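## Task

Lift the blue scoop and finish with the left gripper commanded fully closed on its handle. The handle must cross the middle of the pad width, with the pads only slightly wider apart than the handle and mostly handle between the fingers. The pad centre must lie somewhere between the handle's two ends, and any depth is fine. The scoop must hang raised and motionless, touched only by the left fingers or by the right arm above its base, and the left gripper must be able to hold it alone. The other scoop must stay within about 2 cm of its starting spot and be rotated at most slightly. Apart from this grasp, anything that stays in place only because the robot holds it does not count.

## Robot and tools

Robot: two arms, left_arm and right_arm, each with a parallel gripper. Occasionally a disturbance may pull on a held part or nudge a loose object.

Frame: every pose is given in one scene frame. The origin sits at table-top height, midway between the arms, about 5-10 cm in from the table's near edge. +x points out across the table, +z points up, and left_arm sits on the +y side. The arm names say nothing about image sides. The reported hand positions can be a little off, more so at long reach.

Gripper axes: the fingers point along the gripper's +z and close along its y. end_effector_position is the point between the pads, about 1 cm short of the fingertips.

Row layout, shared by all motion tools: one flat list of 16 numbers covering both arms. The first 8 are for left_arm: x, y, z in metres, then the quaternion qw, qx, qy, qz (w first), then the opening. The next 8 are the same for right_arm. Position and quaternion are an absolute target pose in the scene frame, not an offset. The opening runs from -1 (closed) to +1 (fully open, 0.093 m). A row is refused if any target lies more than 0.6 m from that arm's last reported position along any of its gripper's axes. To hold an arm still, resend its last reported pose and its current opening in every call. To keep an orientation, repeat the same commanded quaternion rather than copying a drifted reading.

execute_actions: takes actions, a list holding at most one item, plus an optional pictures flag.
- An empty list only reports the state, with pictures.
- {"rows": [...], "steps": n} runs up to 15 control steps of 1/30 s each (default 15, minimum 12). Each row is used for one step, and the last row repeats if rows run out.
- {"steps": n} with no rows is a wait of up to 300 steps, counted from the previous result, so your thinking time is part of it.
- Pictures come back only for an empty list or when pictures is true.
- Each action's result is taken 12 steps early. Those steps run while you compose your next reply.

move: target is one 16-number row as above, and speed is in m/s (0.002-0.5, default 0.25; rotation is limited to twice that value in rad/s). Each gripper travels in a straight line to its absolute pose, and both arms finish together, within 0.5-10 s. A path longer than 10 s stops short. Orientation turns the short way. Paths ignore obstacles and the other arm. The opening is applied when the move begins. Grippers lag and may overshoot speed, especially when the arm is nearly straight. The result adds a move: line giving the ending (done, off_target, moving, held, fault) and any limits that acted (paced means the pose was clipped; held means some steps were blocked), plus each gripper's distance to its target.

wait: seconds from 0 to 10; sends nothing new.

zoom_image: camera (one of cam_head_left, cam_head_right, cam_high, cam_low, cam_left_wrist, cam_right_wrist) and region [x0, y0, x1, y1] in pixels. Each image is 504x504, (0,0) is top-left, and a region can be at most 504x504.

finished_scene: scene is the current scene's number. It ends that scene for good and reports whether the goal holds.

Controller behaviour: on each step the command is clipped to within 70 mm and 16 degrees of the measured pose. Damped IK then favours position over orientation. Joint friction can leave the hand up to about 31 mm from the command, so very small moves may do nothing. After an action ends, an arm continues only as far as its last clipped pose, so check the result and send the remainder.

Result lines:
- The state line shows each arm's pose.
- "pose unreachable" means the clearance check altered or blocked that arm's command.
- HELD marks steps that were not sent.
- "Hand target" shows the current drive target, but only when no steps are pending.
- grip_measured is the gripper motor reading on the -1 to +1 scale. The pads meet near -0.94, and each mm of object width adds about 0.0208. Each gripper also has a fixed offset of up to ±0.02.
- The fingers act through a spring, so after contact the motor keeps moving while the pads stay put. Commanding further below the object's width squeezes harder, up to roughly 50-62 N per pad. Thin parts under about 5 mm get less force. The first contact can spike.
- To keep a grip, keep sending the same closing number.
- The last entry in each arm's Joint positions list is the opening in metres, which equals the pad gap only when nothing blocks the fingers.
- Joint limits (rad), base to gripper: waist -2.618 to 3.054, shoulder and elbow 0 to 3.142, wrist pitch and yaw ±1.571, wrist roll ±2.094.

Heat: holding loads warms the motors. A MOTOR HOT warning appears at 75 °C. At 90 °C that arm halts for 10 s. At 100 °C it goes limp and falls until it cools. These appear as OVER-TEMPERATURE FAULT lines, so don't hold loads longer than needed.

Avoid:
- knocking anything off the table;
- dropping or sliding the scoop;
- fast impacts or pressing far past contact;
- letting the arms collide or press on each other;
- touching the bar under the bases or the plate behind it, whose tops can be up to about 3 cm above the table.

The other scoop must not be moved. Approach the handle gently, close, lift, and confirm it hangs steady before finishing.

Each tool is called after "Emit:" as name(argument=value, ...), one argument or row to a line, values as JSON.

## Session

I'll start by looking at the current state.

Emit:
execute_actions(
  actions=[],
)

Scene clock: 0.00 s of 4200.00 s.
left_arm: end_effector_position=(+0.3377, +0.5092, +0.3743) grip_measured=+1.000 end_effector_quat_wxyz=(+0.446, -0.398, +0.612, +0.518) | right_arm: end_effector_position=(+0.2217, -0.4549, +0.3039) grip_measured=+0.980 end_effector_quat_wxyz=(+0.204, +0.744, +0.379, +0.511)
Joint positions: left_arm=[ 0.161  1.457  1.331 -0.116 -1.179  0.039  0.093] | right_arm=[-1.165  1.086  1.182 -1.059 -1.094  1.348  0.092]
Joint velocities: left_arm=[ 0.002 -0.007  0.017 -0.051  0.066 -0.022  0.   ] | right_arm=[ 0.012 -0.017 -0.007 -0.022  0.037  0.007 -0.   ]
Motor temperatures (°C, as the motors report them): left_arm=[29 28 26 25 28 27] | right_arm=[28 28 28 26 29 27]
Hand target (left_arm): +0.338, +0.509, +0.374; +0.446, -0.398, +0.612, +0.518
Hand target (right_arm): +0.222, -0.455, +0.304; +0.204, +0.744, +0.379, +0.511

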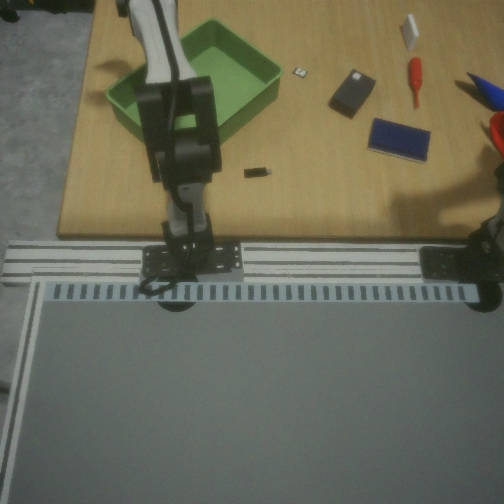

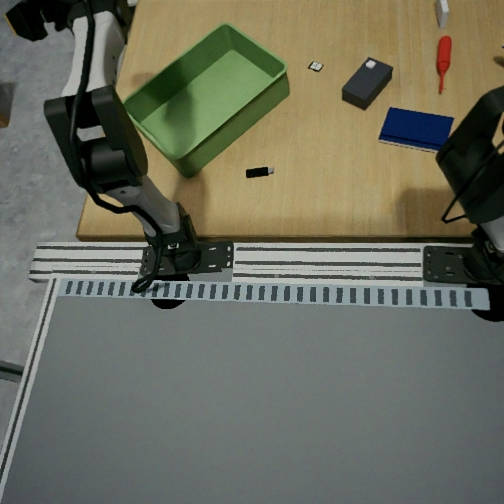

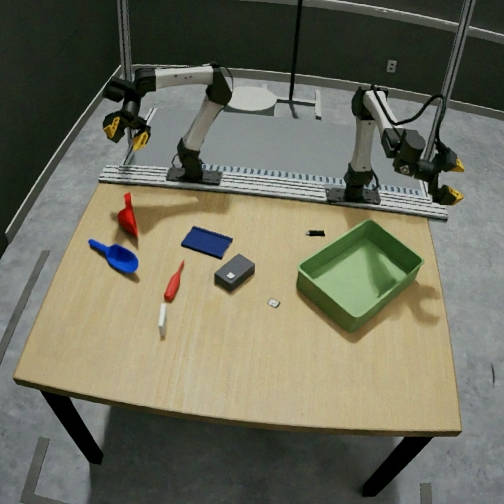

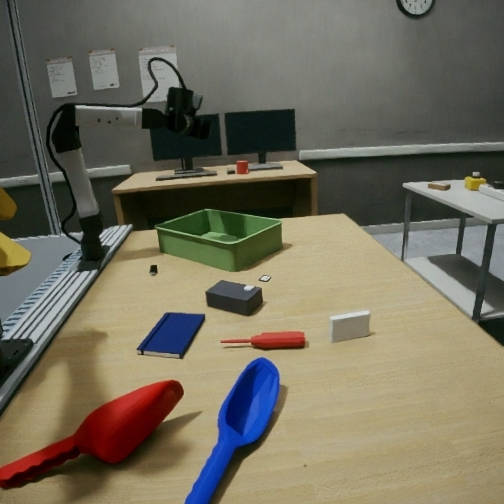

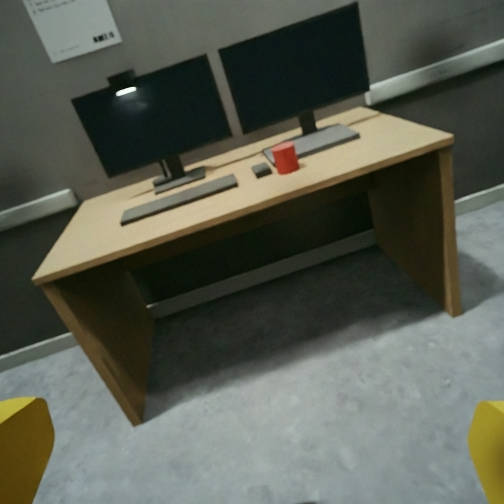

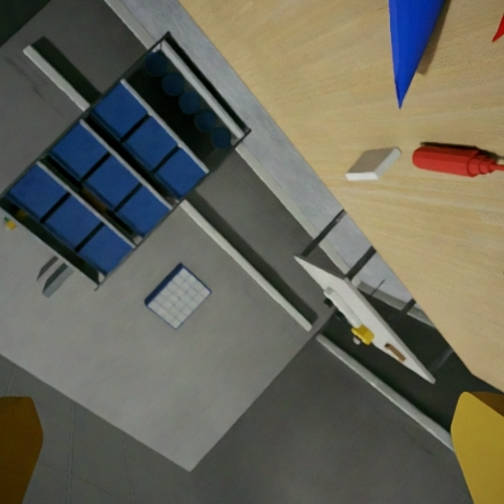

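Emit:
zoom_image(
  camera="cam_high",
  region=[60, 170, 220, 330],
)

Emit:
zoom_image(
  camera="cam_low",
  region=[0, 300, 320, 504],
)

Emit:
zoom_image(
  camera="cam_head_left",
  region=[384, 30, 504, 190],
)

Region (60, 170, 220, 330) of cam_high's 504x504 image, scaled by 3.150, with more detail than that image has.

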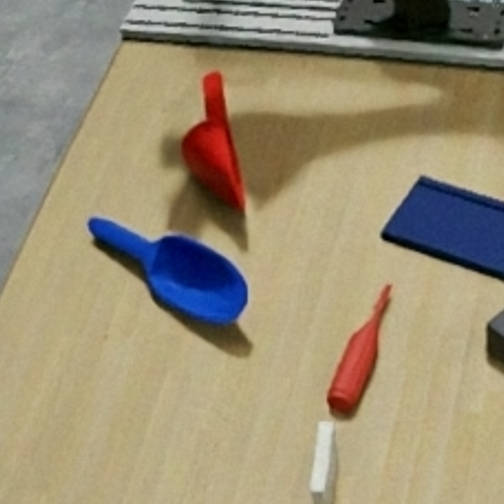

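Region (0, 300, 320, 504) of cam_low's 504x504 image, scaled by 1.575, with more detail than that image has; it fills the top 321 rows of this view, and the rest is white.

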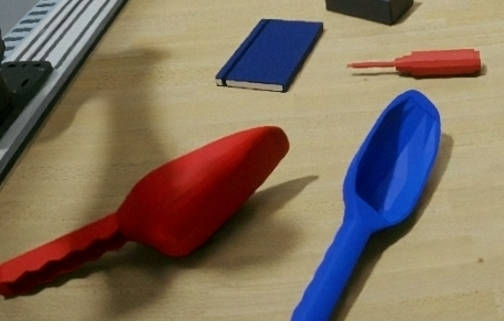

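Region (384, 30, 504, 190) of cam_head_left's 504x504 image, scaled by 3.150, with more detail than that image has; it fills the left 378 columns of this view, and the rest is white.

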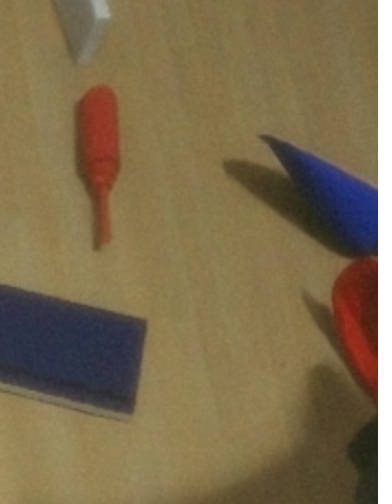

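Emit:
move(
  target=[0.25, 0.27, 0.25, 0, 0, 1, 0, 1, 0.38, -0.49, 0.2, 0, 0.8616, 0.5075, 0, 1],
  speed=0.35,
)

Scene clock: 16.97 s of 4200.00 s.
left_arm: end_effector_position=(+0.2606, +0.2729, +0.2514) grip_measured=+1.000 end_effector_quat_wxyz=(+0.118, -0.003, +0.993, +0.008) | right_arm: end_effector_position=(+0.3780, -0.4941, +0.2055) grip_measured=+0.980 end_effector_quat_wxyz=(+0.070, +0.859, +0.506, +0.043)
Joint positions: left_arm=[-0.065  1.366  1.608 -1.559  0.015  0.008  0.093] | right_arm=[-0.429  2.075  2.268 -1.563  0.019  1.602  0.092]
Joint velocities: left_arm=[-0.002  0.002 -0.007 -0.095  0.081  0.051  0.   ] | right_arm=[-0.012 -0.012 -0.007 -0.066 -0.007 -0.022 -0.001]
Motor temperatures (°C, as the motors report them): left_arm=[29 29 29 29 28 27] | right_arm=[28 29 32 28 30 27]
Hand target (left_arm): +0.253, +0.270, +0.250; +0.112, +0.003, +0.994, +0.005
Hand target (right_arm): +0.378, -0.491, +0.204; +0.065, +0.859, +0.506, +0.036
Off the commanded pose (left_arm): 0.011 m, 14 deg.
Off the commanded pose (right_arm): 0.007 m, 9 deg.
joint sent to its limit (left arm) — the command would take joint 4 (wrist pitch) past its lower limit, so that joint was sent only as far as its limit.
joint sent to its limit (right arm) — the command would take joint 4 (wrist pitch) past its lower limit, so that joint was sent only as far as its limit.
Kept back: nothing.
After step 90, 10.77 s passed at rest.
move: off_target (left_arm, right_arm)

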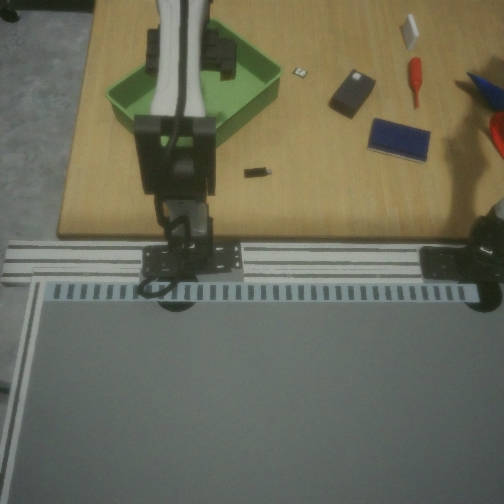

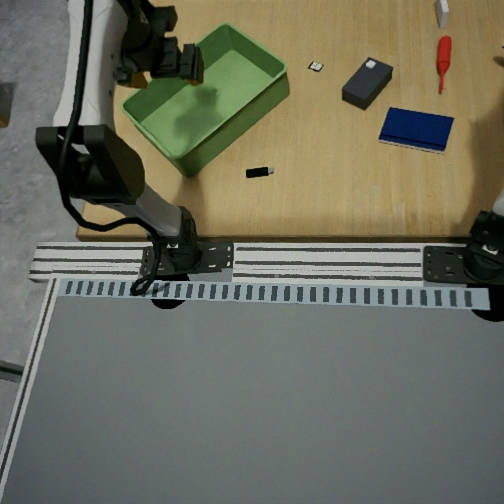

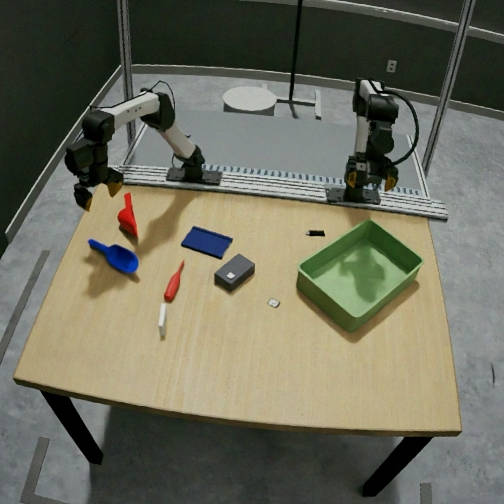

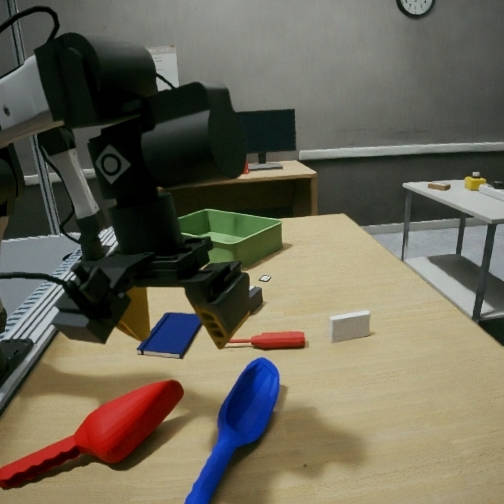

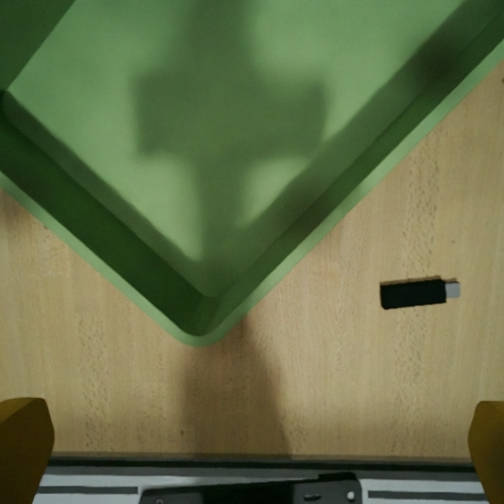

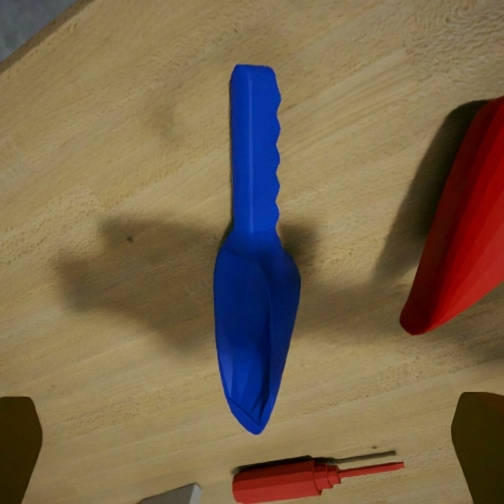

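Emit:
move(
  target=[0.2606, 0.2729, 0.2514, 0.118, -0.003, 0.993, 0.008, 1, 0.39, -0.523, 0.09, 0, 0.8616, 0.5075, 0, 1],
  speed=0.2,
)

Scene clock: 23.40 s of 4200.00 s.
left_arm: end_effector_position=(+0.2607, +0.2724, +0.2514) grip_measured=+1.000 end_effector_quat_wxyz=(+0.118, -0.003, +0.993, +0.007) | right_arm: end_effector_position=(+0.3913, -0.5212, +0.0926) grip_measured=+0.980 end_effector_quat_wxyz=(+0.000, +0.862, +0.506, -0.003)
Joint positions: left_arm=[-0.065  1.366  1.608 -1.559  0.018  0.008  0.093] | right_arm=[-0.473  2.299  2.189 -1.429  0.021  1.564  0.092]
Joint velocities: left_arm=[ 0.002  0.007 -0.007  0.007 -0.022 -0.051  0.   ] | right_arm=[-0.002 -0.002 -0.012  0.007 -0.037 -0.007 -0.001]
Motor temperatures (°C, as the motors report them): left_arm=[29 30 29 28 28 27] | right_arm=[28 32 33 27 29 27]
Hand target (left_arm): +0.261, +0.273, +0.251; +0.118, -0.003, +0.993, +0.008
Hand target (right_arm): +0.392, -0.524, +0.091; +0.000, +0.861, +0.509, -0.001
Off the commanded pose (left_arm): 0.000 m, 0 deg.
Off the commanded pose (right_arm): 0.003 m, 0 deg.
Kept back: nothing.
After step 90, 2.40 s passed at rest.
move: done

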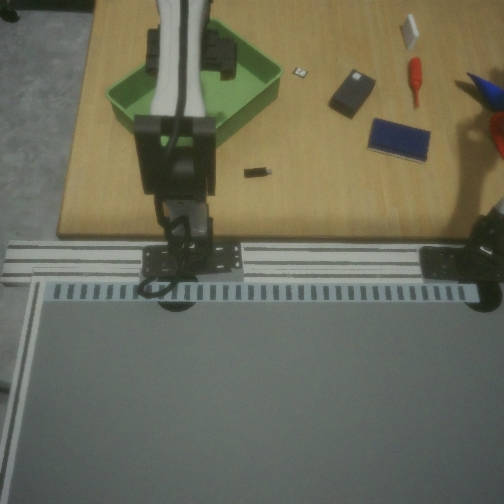

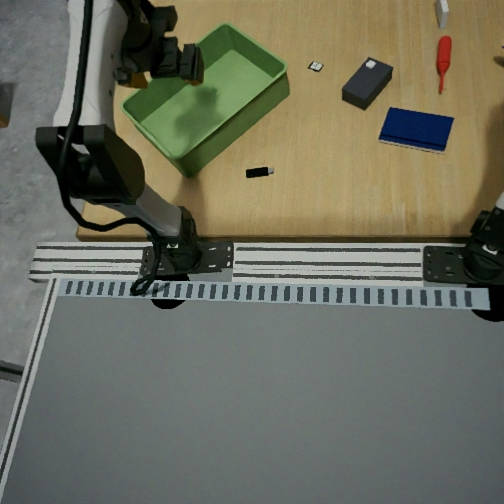

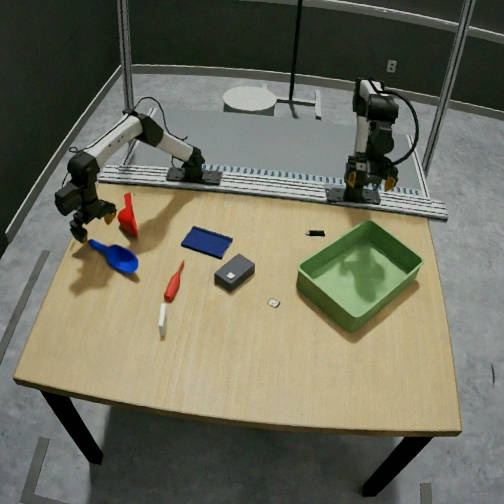

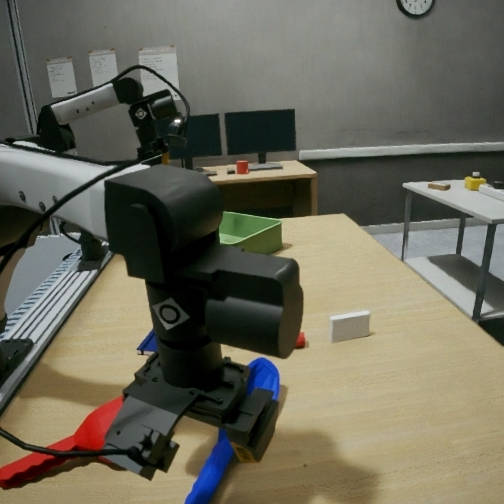

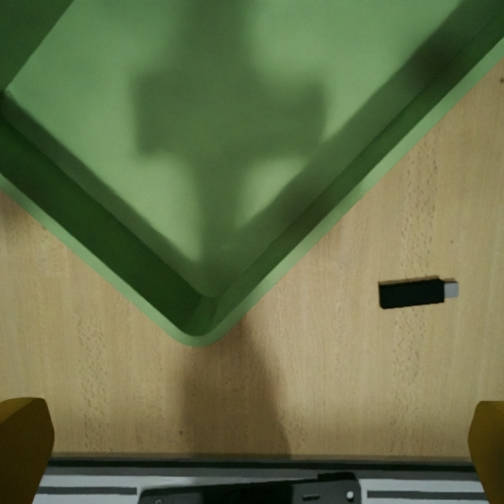

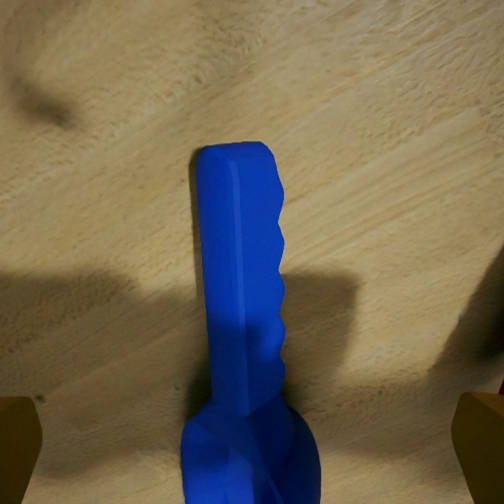

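Emit:
move(
  target=[0.2606, 0.2729, 0.2514, 0.118, -0.003, 0.993, 0.008, 1, 0.396, -0.515, 0.026, 0, 0.8616, 0.5075, 0, 0.6],
  speed=0.1,
)

Scene clock: 26.70 s of 4200.00 s.
left_arm: end_effector_position=(+0.2607, +0.2724, +0.2514) grip_measured=+1.000 end_effector_quat_wxyz=(+0.118, -0.003, +0.993, +0.007) | right_arm: end_effector_position=(+0.3996, -0.5250, +0.0413) grip_measured=+0.603 end_effector_quat_wxyz=(+0.018, +0.862, +0.506, +0.007)
Joint positions: left_arm=[-0.065  1.366  1.608 -1.559  0.018  0.008  0.093] | right_arm=[-0.473  2.297  1.981 -1.182  0.021  1.565  0.074]
Joint velocities: left_arm=[ 0.002 -0.002  0.017 -0.037  0.051 -0.022  0.   ] | right_arm=[ 0.012  0.002 -0.007 -0.022  0.007  0.051 -0.001]
Motor temperatures (°C, as the motors report them): left_arm=[29 30 30 28 28 27] | right_arm=[28 34 33 27 29 27]
Hand target (left_arm): +0.261, +0.273, +0.251; +0.118, -0.003, +0.993, +0.008
Hand target (right_arm): +0.397, -0.516, +0.026; -0.000, +0.862, +0.507, -0.000
Off the commanded pose (left_arm): 0.000 m, 0 deg.
Off the commanded pose (right_arm): 0.019 m, 2 deg.
Kept back: nothing.
move: off_target (right_arm)

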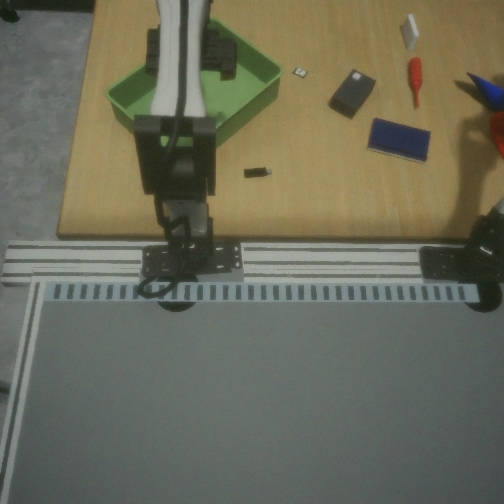

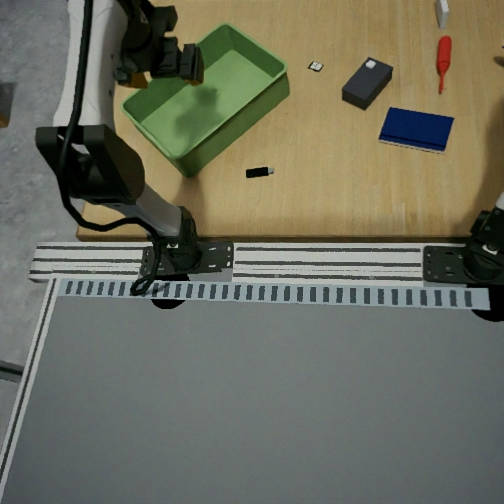

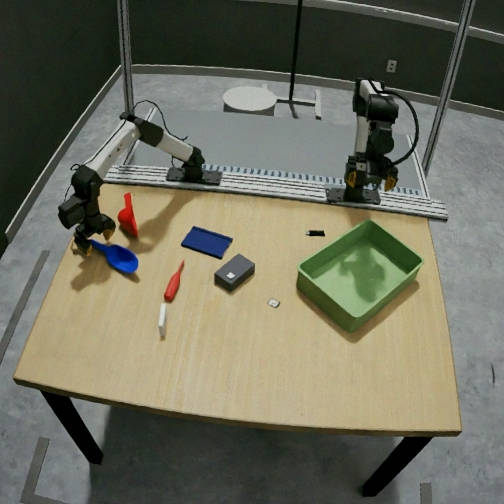

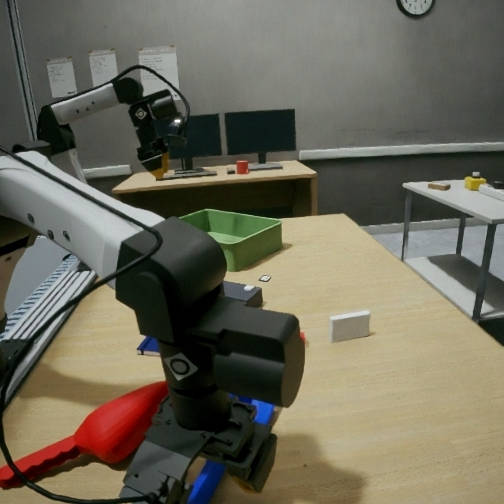

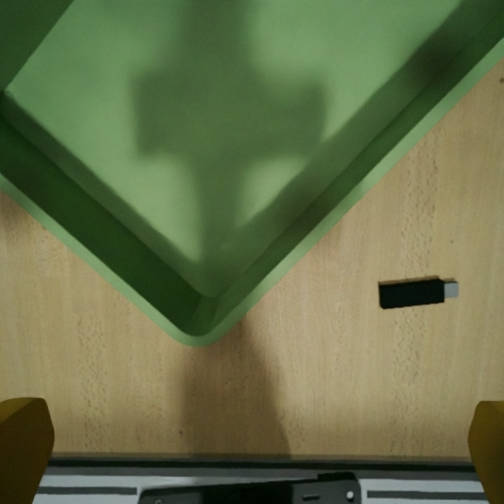

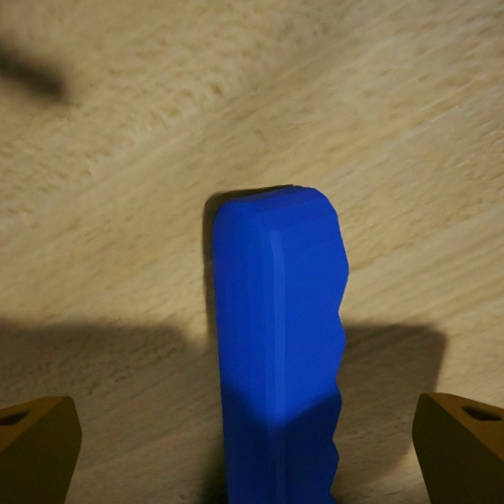

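Emit:
move(
  target=[0.2606, 0.2729, 0.2514, 0.118, -0.003, 0.993, 0.008, 1, 0.385, -0.517, 0.013, -0.012, 0.862, 0.507, -0.007, 0.6],
  speed=0.06,
)

Scene clock: 30.50 s of 4200.00 s.
left_arm: end_effector_position=(+0.2607, +0.2724, +0.2514) grip_measured=+1.000 end_effector_quat_wxyz=(+0.118, -0.003, +0.993, +0.007) | right_arm: end_effector_position=(+0.3923, -0.5206, +0.0280) grip_measured=+0.603 end_effector_quat_wxyz=(+0.006, +0.862, +0.506, +0.000)
Joint positions: left_arm=[-0.065  1.366  1.608 -1.559  0.018  0.008  0.093] | right_arm=[-0.473  2.297  1.928 -1.157  0.021  1.565  0.074]
Joint velocities: left_arm=[-0.002 -0.012 -0.027  0.037  0.007 -0.051  0.   ] | right_arm=[-0.027 -0.017 -0.027  0.022 -0.066  0.066  0.   ]
Motor temperatures (°C, as the motors report them): left_arm=[29 30 30 28 28 27] | right_arm=[28 36 33 27 29 27]
Hand target (left_arm): +0.261, +0.273, +0.251; +0.118, -0.003, +0.993, +0.008
Hand target (right_arm): +0.385, -0.517, +0.013; -0.012, +0.862, +0.507, -0.007
Off the commanded pose (left_arm): 0.000 m, 0 deg.
Off the commanded pose (right_arm): 0.017 m, 2 deg.
Kept back: nothing.
move: off_target (right_arm)

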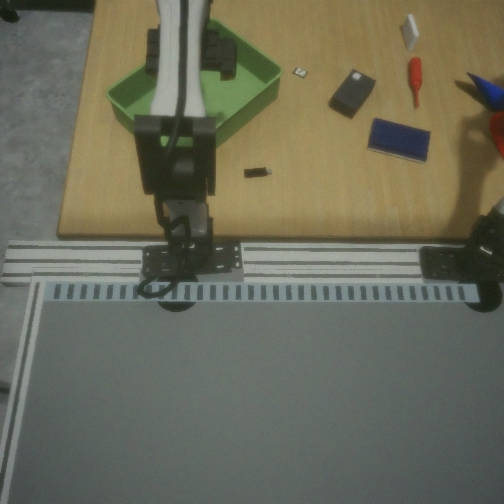

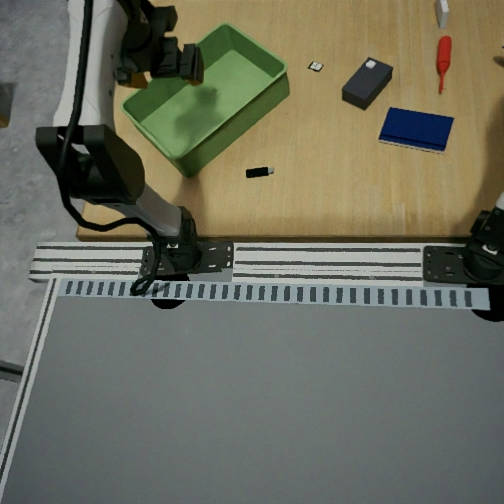

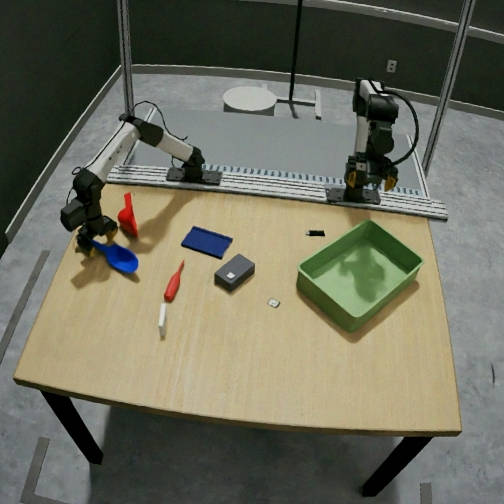

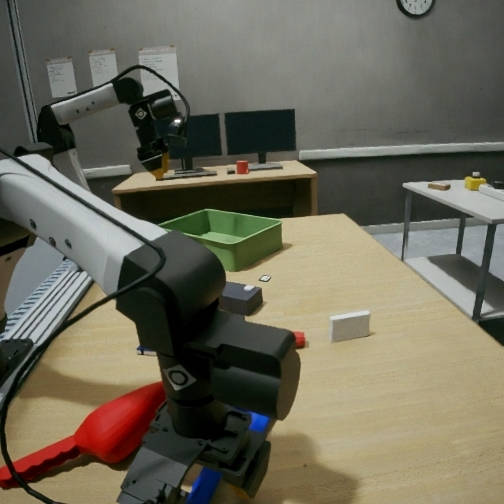

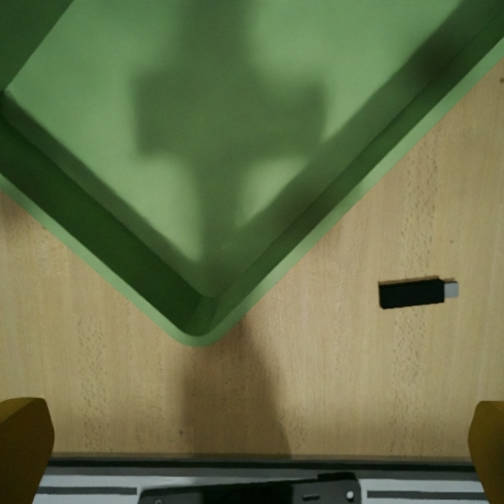

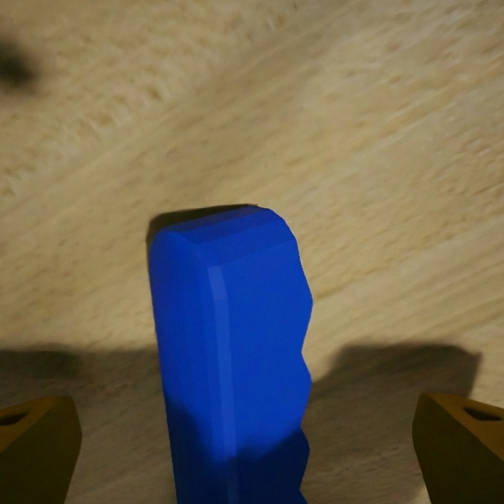

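Emit:
move(
  target=[0.2606, 0.2729, 0.2514, 0.118, -0.003, 0.993, 0.008, 1, 0.386, -0.5175, 0.002, -0.012, 0.862, 0.507, -0.007, 0.3],
  speed=0.05,
)

Scene clock: 32.17 s of 4200.00 s.
left_arm: end_effector_position=(+0.2607, +0.2724, +0.2514) grip_measured=+1.000 end_effector_quat_wxyz=(+0.118, -0.003, +0.993, +0.007) | right_arm: end_effector_position=(+0.3949, -0.5220, +0.0205) grip_measured=+0.303 end_effector_quat_wxyz=(+0.010, +0.862, +0.506, +0.002)
Joint positions: left_arm=[-0.065  1.366  1.608 -1.559  0.018  0.008  0.093] | right_arm=[-0.473  2.305  1.913 -1.123  0.021  1.565  0.06 ]
Joint velocities: left_arm=[ 0.002  0.012  0.012  0.022 -0.007 -0.051  0.   ] | right_arm=[-0.007 -0.007 -0.012  0.037  0.051 -0.051  0.   ]
Motor temperatures (°C, as the motors report them): left_arm=[29 30 30 28 28 27] | right_arm=[28 37 33 27 29 27]
Hand target (left_arm): +0.261, +0.273, +0.251; +0.118, -0.003, +0.993, +0.008
Hand target (right_arm): +0.386, -0.518, +0.002; -0.012, +0.862, +0.507, -0.007
Off the commanded pose (left_arm): 0.000 m, 0 deg.
Off the commanded pose (right_arm): 0.021 m, 3 deg.
Kept back: nothing.
move: off_target (right_arm)

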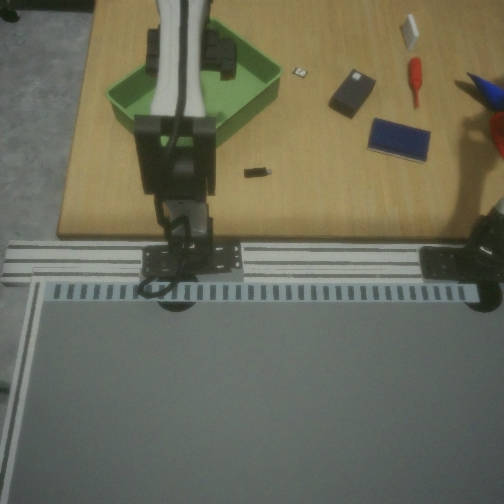

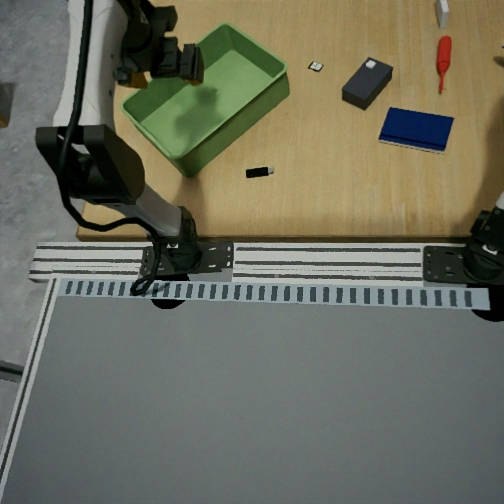

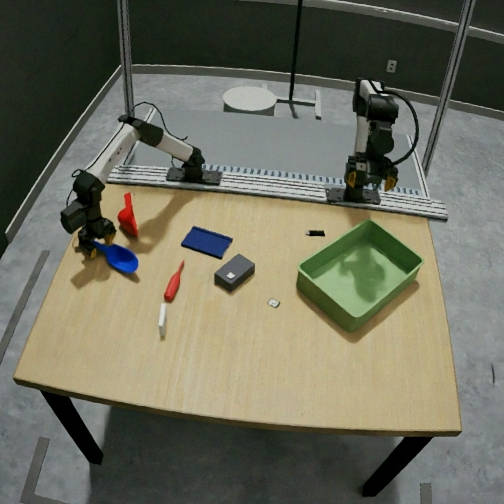

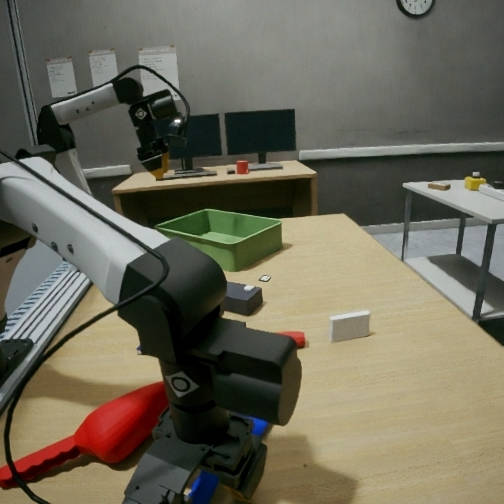

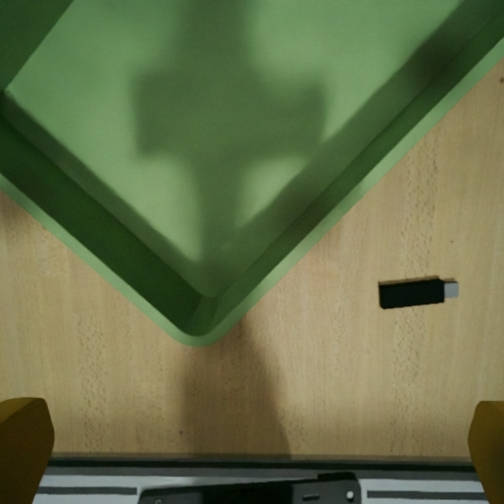

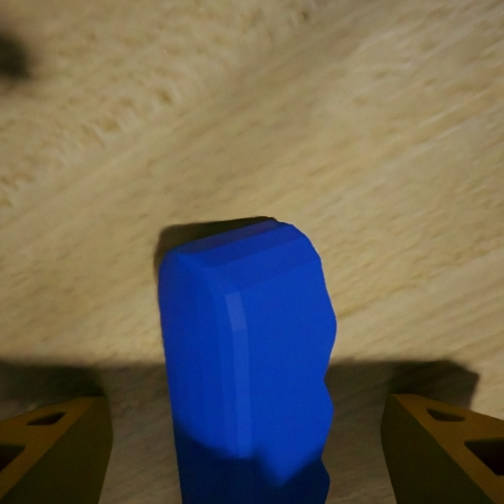

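Emit:
execute_actions(
  actions=[
    {"rows": [[0.2606, 0.2729, 0.2514, 0.118, -0.003, 0.993, 0.008, 1, 0.386, -0.5175, 0.001, -0.012, 0.862, 0.507, -0.007, 0.3],[0.2606, 0.2729, 0.2514, 0.118, -0.003, 0.993, 0.008, 1, 0.386, -0.5175, 0.0, -0.012, 0.862, 0.507, -0.007, 0.25],[0.2606, 0.2729, 0.2514, 0.118, -0.003, 0.993, 0.008, 1, 0.3855, -0.5172, -0.001, -0.012, 0.862, 0.507, -0.007, 0.2],[0.2606, 0.2729, 0.2514, 0.118, -0.003, 0.993, 0.008, 1, 0.3855, -0.5172, -0.002, -0.012, 0.862, 0.507, -0.007, 0.15],[0.2606, 0.2729, 0.2514, 0.118, -0.003, 0.993, 0.008, 1, 0.385, -0.517, -0.003, -0.012, 0.862, 0.507, -0.007, 0.1],[0.2606, 0.2729, 0.2514, 0.118, -0.003, 0.993, 0.008, 1, 0.385, -0.517, -0.004, -0.012, 0.862, 0.507, -0.007, 0.05],[0.2606, 0.2729, 0.2514, 0.118, -0.003, 0.993, 0.008, 1, 0.385, -0.517, -0.004, -0.012, 0.862, 0.507, -0.007, 0.0],[0.2606, 0.2729, 0.2514, 0.118, -0.003, 0.993, 0.008, 1, 0.385, -0.517, -0.004, -0.012, 0.862, 0.507, -0.007, -0.05],[0.2606, 0.2729, 0.2514, 0.118, -0.003, 0.993, 0.008, 1, 0.385, -0.517, -0.004, -0.012, 0.862, 0.507, -0.007, -0.1],[0.2606, 0.2729, 0.2514, 0.118, -0.003, 0.993, 0.008, 1, 0.385, -0.517, -0.004, -0.012, 0.862, 0.507, -0.007, -0.15],[0.2606, 0.2729, 0.2514, 0.118, -0.003, 0.993, 0.008, 1, 0.385, -0.517, -0.004, -0.012, 0.862, 0.507, -0.007, -0.2],[0.2606, 0.2729, 0.2514, 0.118, -0.003, 0.993, 0.008, 1, 0.385, -0.517, -0.004, -0.012, 0.862, 0.507, -0.007, -0.3],[0.2606, 0.2729, 0.2514, 0.118, -0.003, 0.993, 0.008, 1, 0.385, -0.517, -0.004, -0.012, 0.862, 0.507, -0.007, -0.5],[0.2606, 0.2729, 0.2514, 0.118, -0.003, 0.993, 0.008, 1, 0.385, -0.517, -0.004, -0.012, 0.862, 0.507, -0.007, -0.7],[0.2606, 0.2729, 0.2514, 0.118, -0.003, 0.993, 0.008, 1, 0.385, -0.517, -0.004, -0.012, 0.862, 0.507, -0.007, -1]], "steps": 15},
  ],
)

Emit:
wait(
  seconds=0.6,
)

Scene clock: 34.00 s of 4200.00 s.
left_arm: end_effector_position=(+0.2607, +0.2724, +0.2514) grip_measured=+1.000 end_effector_quat_wxyz=(+0.118, -0.003, +0.993, +0.007) | right_arm: end_effector_position=(+0.3949, -0.5220, +0.0205) grip_measured=+0.223 end_effector_quat_wxyz=(+0.010, +0.862, +0.506, +0.002)
Joint positions: left_arm=[-0.065  1.366  1.608 -1.559  0.018  0.008  0.093] | right_arm=[-0.473  2.305  1.913 -1.123  0.021  1.565  0.056]
Joint velocities: left_arm=[-0.012  0.027  0.007 -0.037 -0.022 -0.037  0.   ] | right_arm=[-0.017  0.007 -0.012  0.081 -0.007 -0.066 -0.042]
Motor temperatures (°C, as the motors report them): left_arm=[29 30 30 28 28 27] | right_arm=[28 38 33 27 29 27]
Steps of this call (steps 1 to 52: nothing new was sent; steps 53 to 55: the first 3 steps of this action). Readings (end_effector_position):
53: left_arm (+0.2607, +0.2724, +0.2514) | right_arm (+0.3949, -0.5220, +0.0205)
54: left_arm (+0.2607, +0.2724, +0.2514) | right_arm (+0.3949, -0.5220, +0.0205)
55: the state above

Scene clock: 35.00 s of 4200.00 s.
left_arm: end_effector_position=(+0.2607, +0.2724, +0.2514) grip_measured=+1.000 end_effector_quat_wxyz=(+0.118, -0.003, +0.993, +0.007) | right_arm: end_effector_position=(+0.3944, -0.5217, +0.0195) grip_measured=-0.638 end_effector_quat_wxyz=(+0.009, +0.862, +0.506, +0.002)
Joint positions: left_arm=[-0.065  1.366  1.608 -1.559  0.018  0.008  0.093] | right_arm=[-0.473  2.305  1.909 -1.121  0.021  1.564  0.015]
Joint velocities: left_arm=[-0.017 -0.002 -0.002  0.066  0.022  0.022  0.   ] | right_arm=[-0.012  0.007 -0.002 -0.066 -0.081 -0.007 -0.   ]
Motor temperatures (°C, as the motors report them): left_arm=[29 30 30 28 28 27] | right_arm=[28 38 33 27 29 27]
Hand target (left_arm): +0.261, +0.273, +0.251; +0.118, -0.003, +0.993, +0.008
Hand target (right_arm): +0.385, -0.517, -0.003; -0.012, +0.862, +0.507, -0.007
Off the commanded pose (left_arm): 0.000 m, 0 deg.
Off the commanded pose (right_arm): 0.026 m, 3 deg.
Kept back: nothing.
Steps of this call (steps 1 to 12: the last 12 steps of your previous action; steps 13 to 30: nothing new was sent). Readings (end_effector_position):
1: left_arm (+0.2607, +0.2724, +0.2514) | right_arm (+0.3949, -0.5220, +0.0205)
2: left_arm (+0.2607, +0.2724, +0.2514) | right_arm (+0.3946, -0.5218, +0.0199)
4: left_arm (+0.2607, +0.2724, +0.2514) | right_arm (+0.3943, -0.5216, +0.0195)
8: left_arm (+0.2607, +0.2724, +0.2514) | right_arm (+0.3943, -0.5216, +0.0195)
30: the state above

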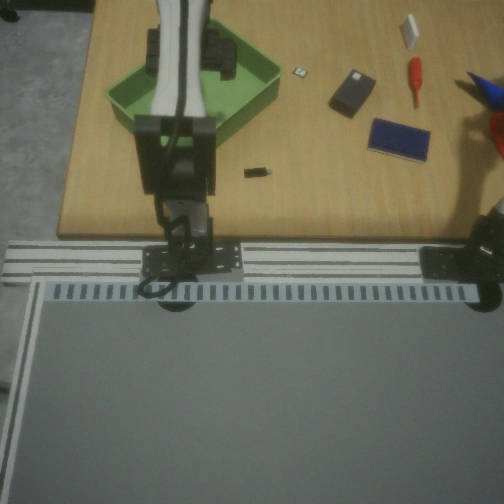

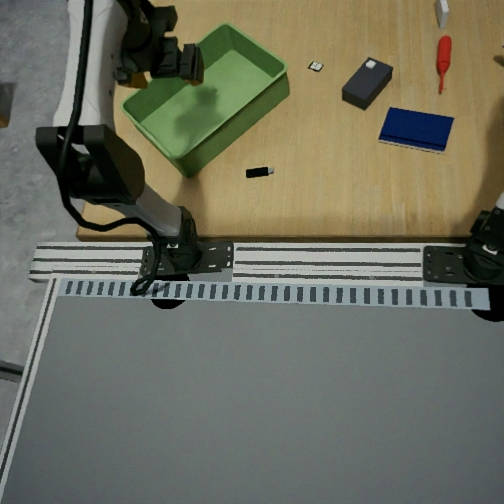

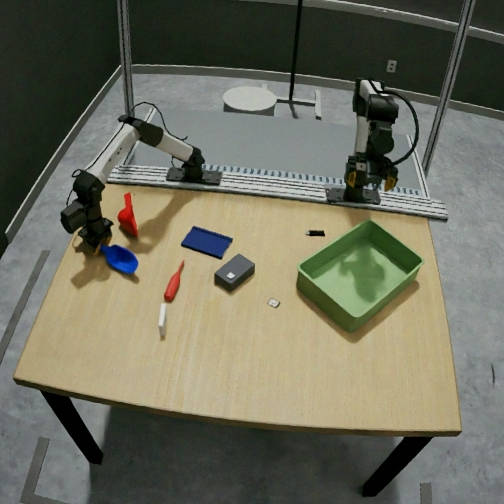

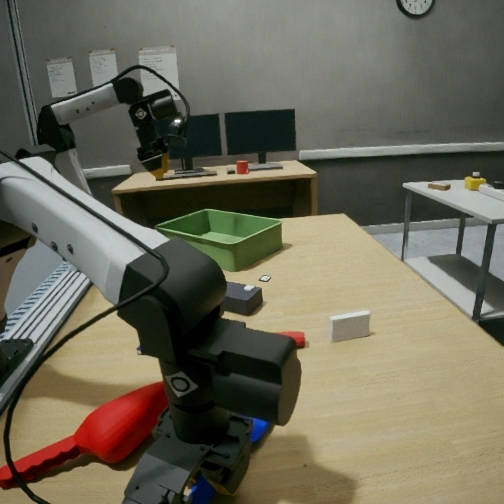

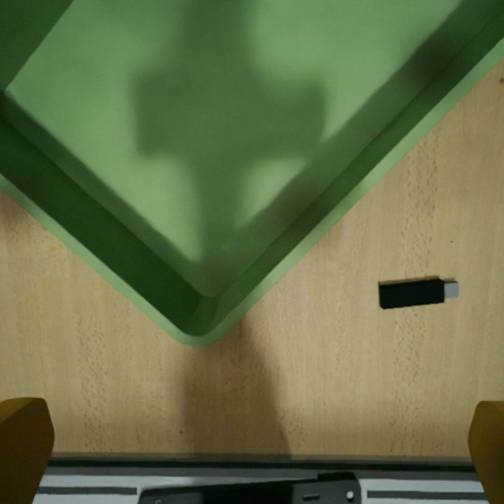

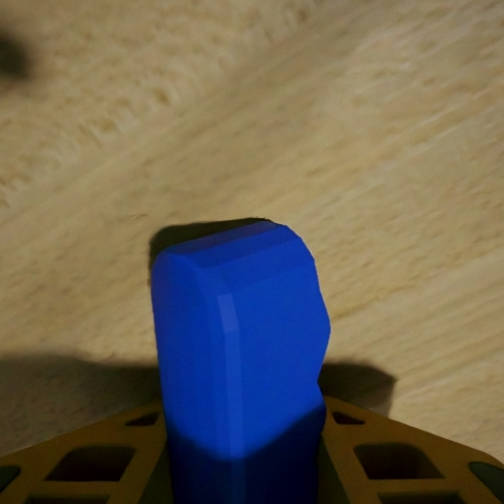

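Emit:
move(
  target=[0.2606, 0.2729, 0.2514, 0.118, -0.003, 0.993, 0.008, 1, 0.394, -0.522, 0.145, 0.0, 0.862, 0.507, 0.0, -1],
  speed=0.2,
)

Scene clock: 41.37 s of 4200.00 s.
left_arm: end_effector_position=(+0.2607, +0.2724, +0.2514) grip_measured=+1.000 end_effector_quat_wxyz=(+0.118, -0.003, +0.993, +0.007) | right_arm: end_effector_position=(+0.3940, -0.5237, +0.1465) grip_measured=-0.638 end_effector_quat_wxyz=(+0.030, +0.862, +0.506, +0.014)
Joint positions: left_arm=[-0.065  1.366  1.608 -1.559  0.018  0.008  0.093] | right_arm=[-0.473  2.282  2.376 -1.563  0.021  1.564  0.015]
Joint velocities: left_arm=[-0.002 -0.002 -0.002  0.007 -0.095  0.051  0.   ] | right_arm=[-0.007  0.017 -0.002 -0.022  0.066  0.007 -0.002]
Motor temperatures (°C, as the motors report them): left_arm=[29 30 31 28 28 27] | right_arm=[28 41 33 27 29 27]
Hand target (left_arm): +0.261, +0.273, +0.251; +0.118, -0.003, +0.993, +0.008
Hand target (right_arm): +0.392, -0.521, +0.145; +0.019, +0.862, +0.507, +0.011
Off the commanded pose (left_arm): 0.000 m, 0 deg.
Off the commanded pose (right_arm): 0.002 m, 4 deg.
joint sent to its limit (right arm) — the command would take joint 4 (wrist pitch) past its lower limit, so that joint was sent only as far as its limit.
Kept back: nothing.
After step 90, 2.10 s passed at rest.
move: off_target (right_arm)

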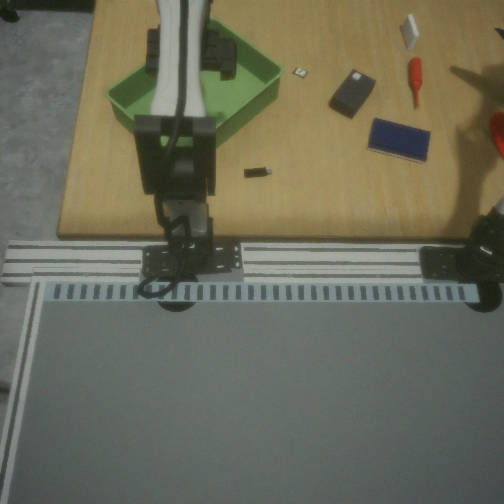

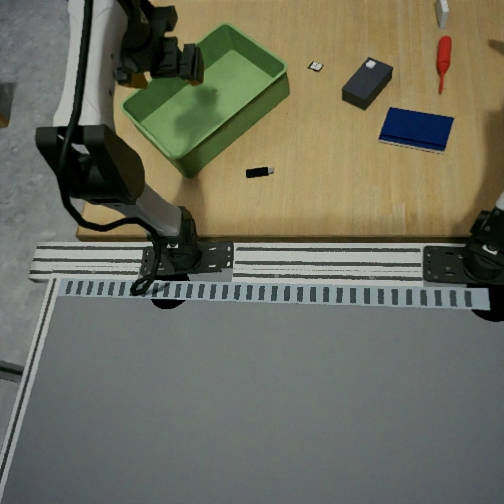

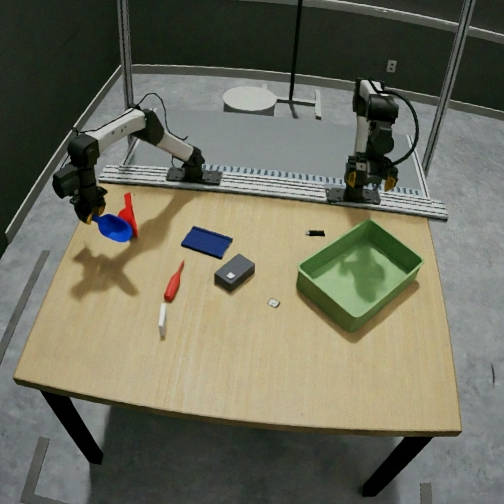

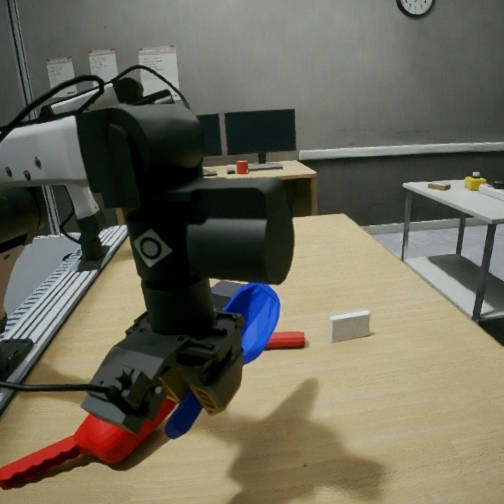

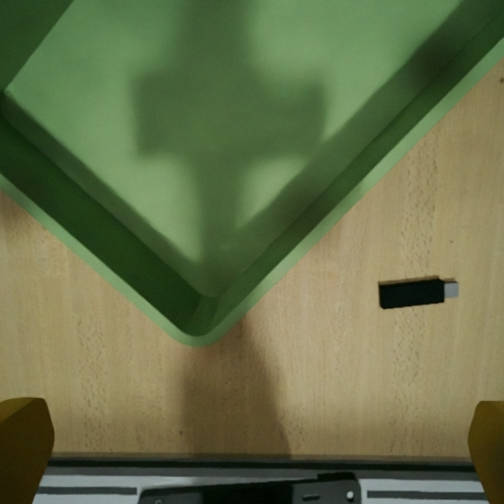

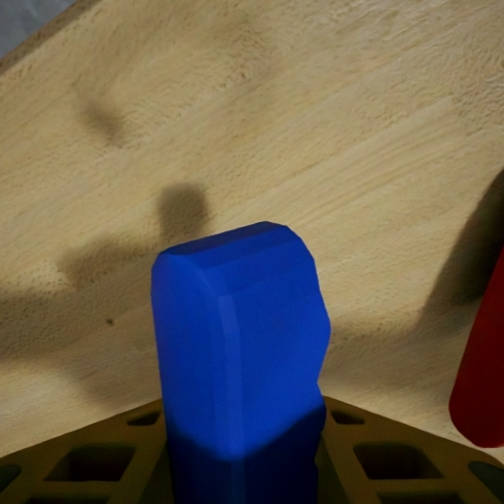

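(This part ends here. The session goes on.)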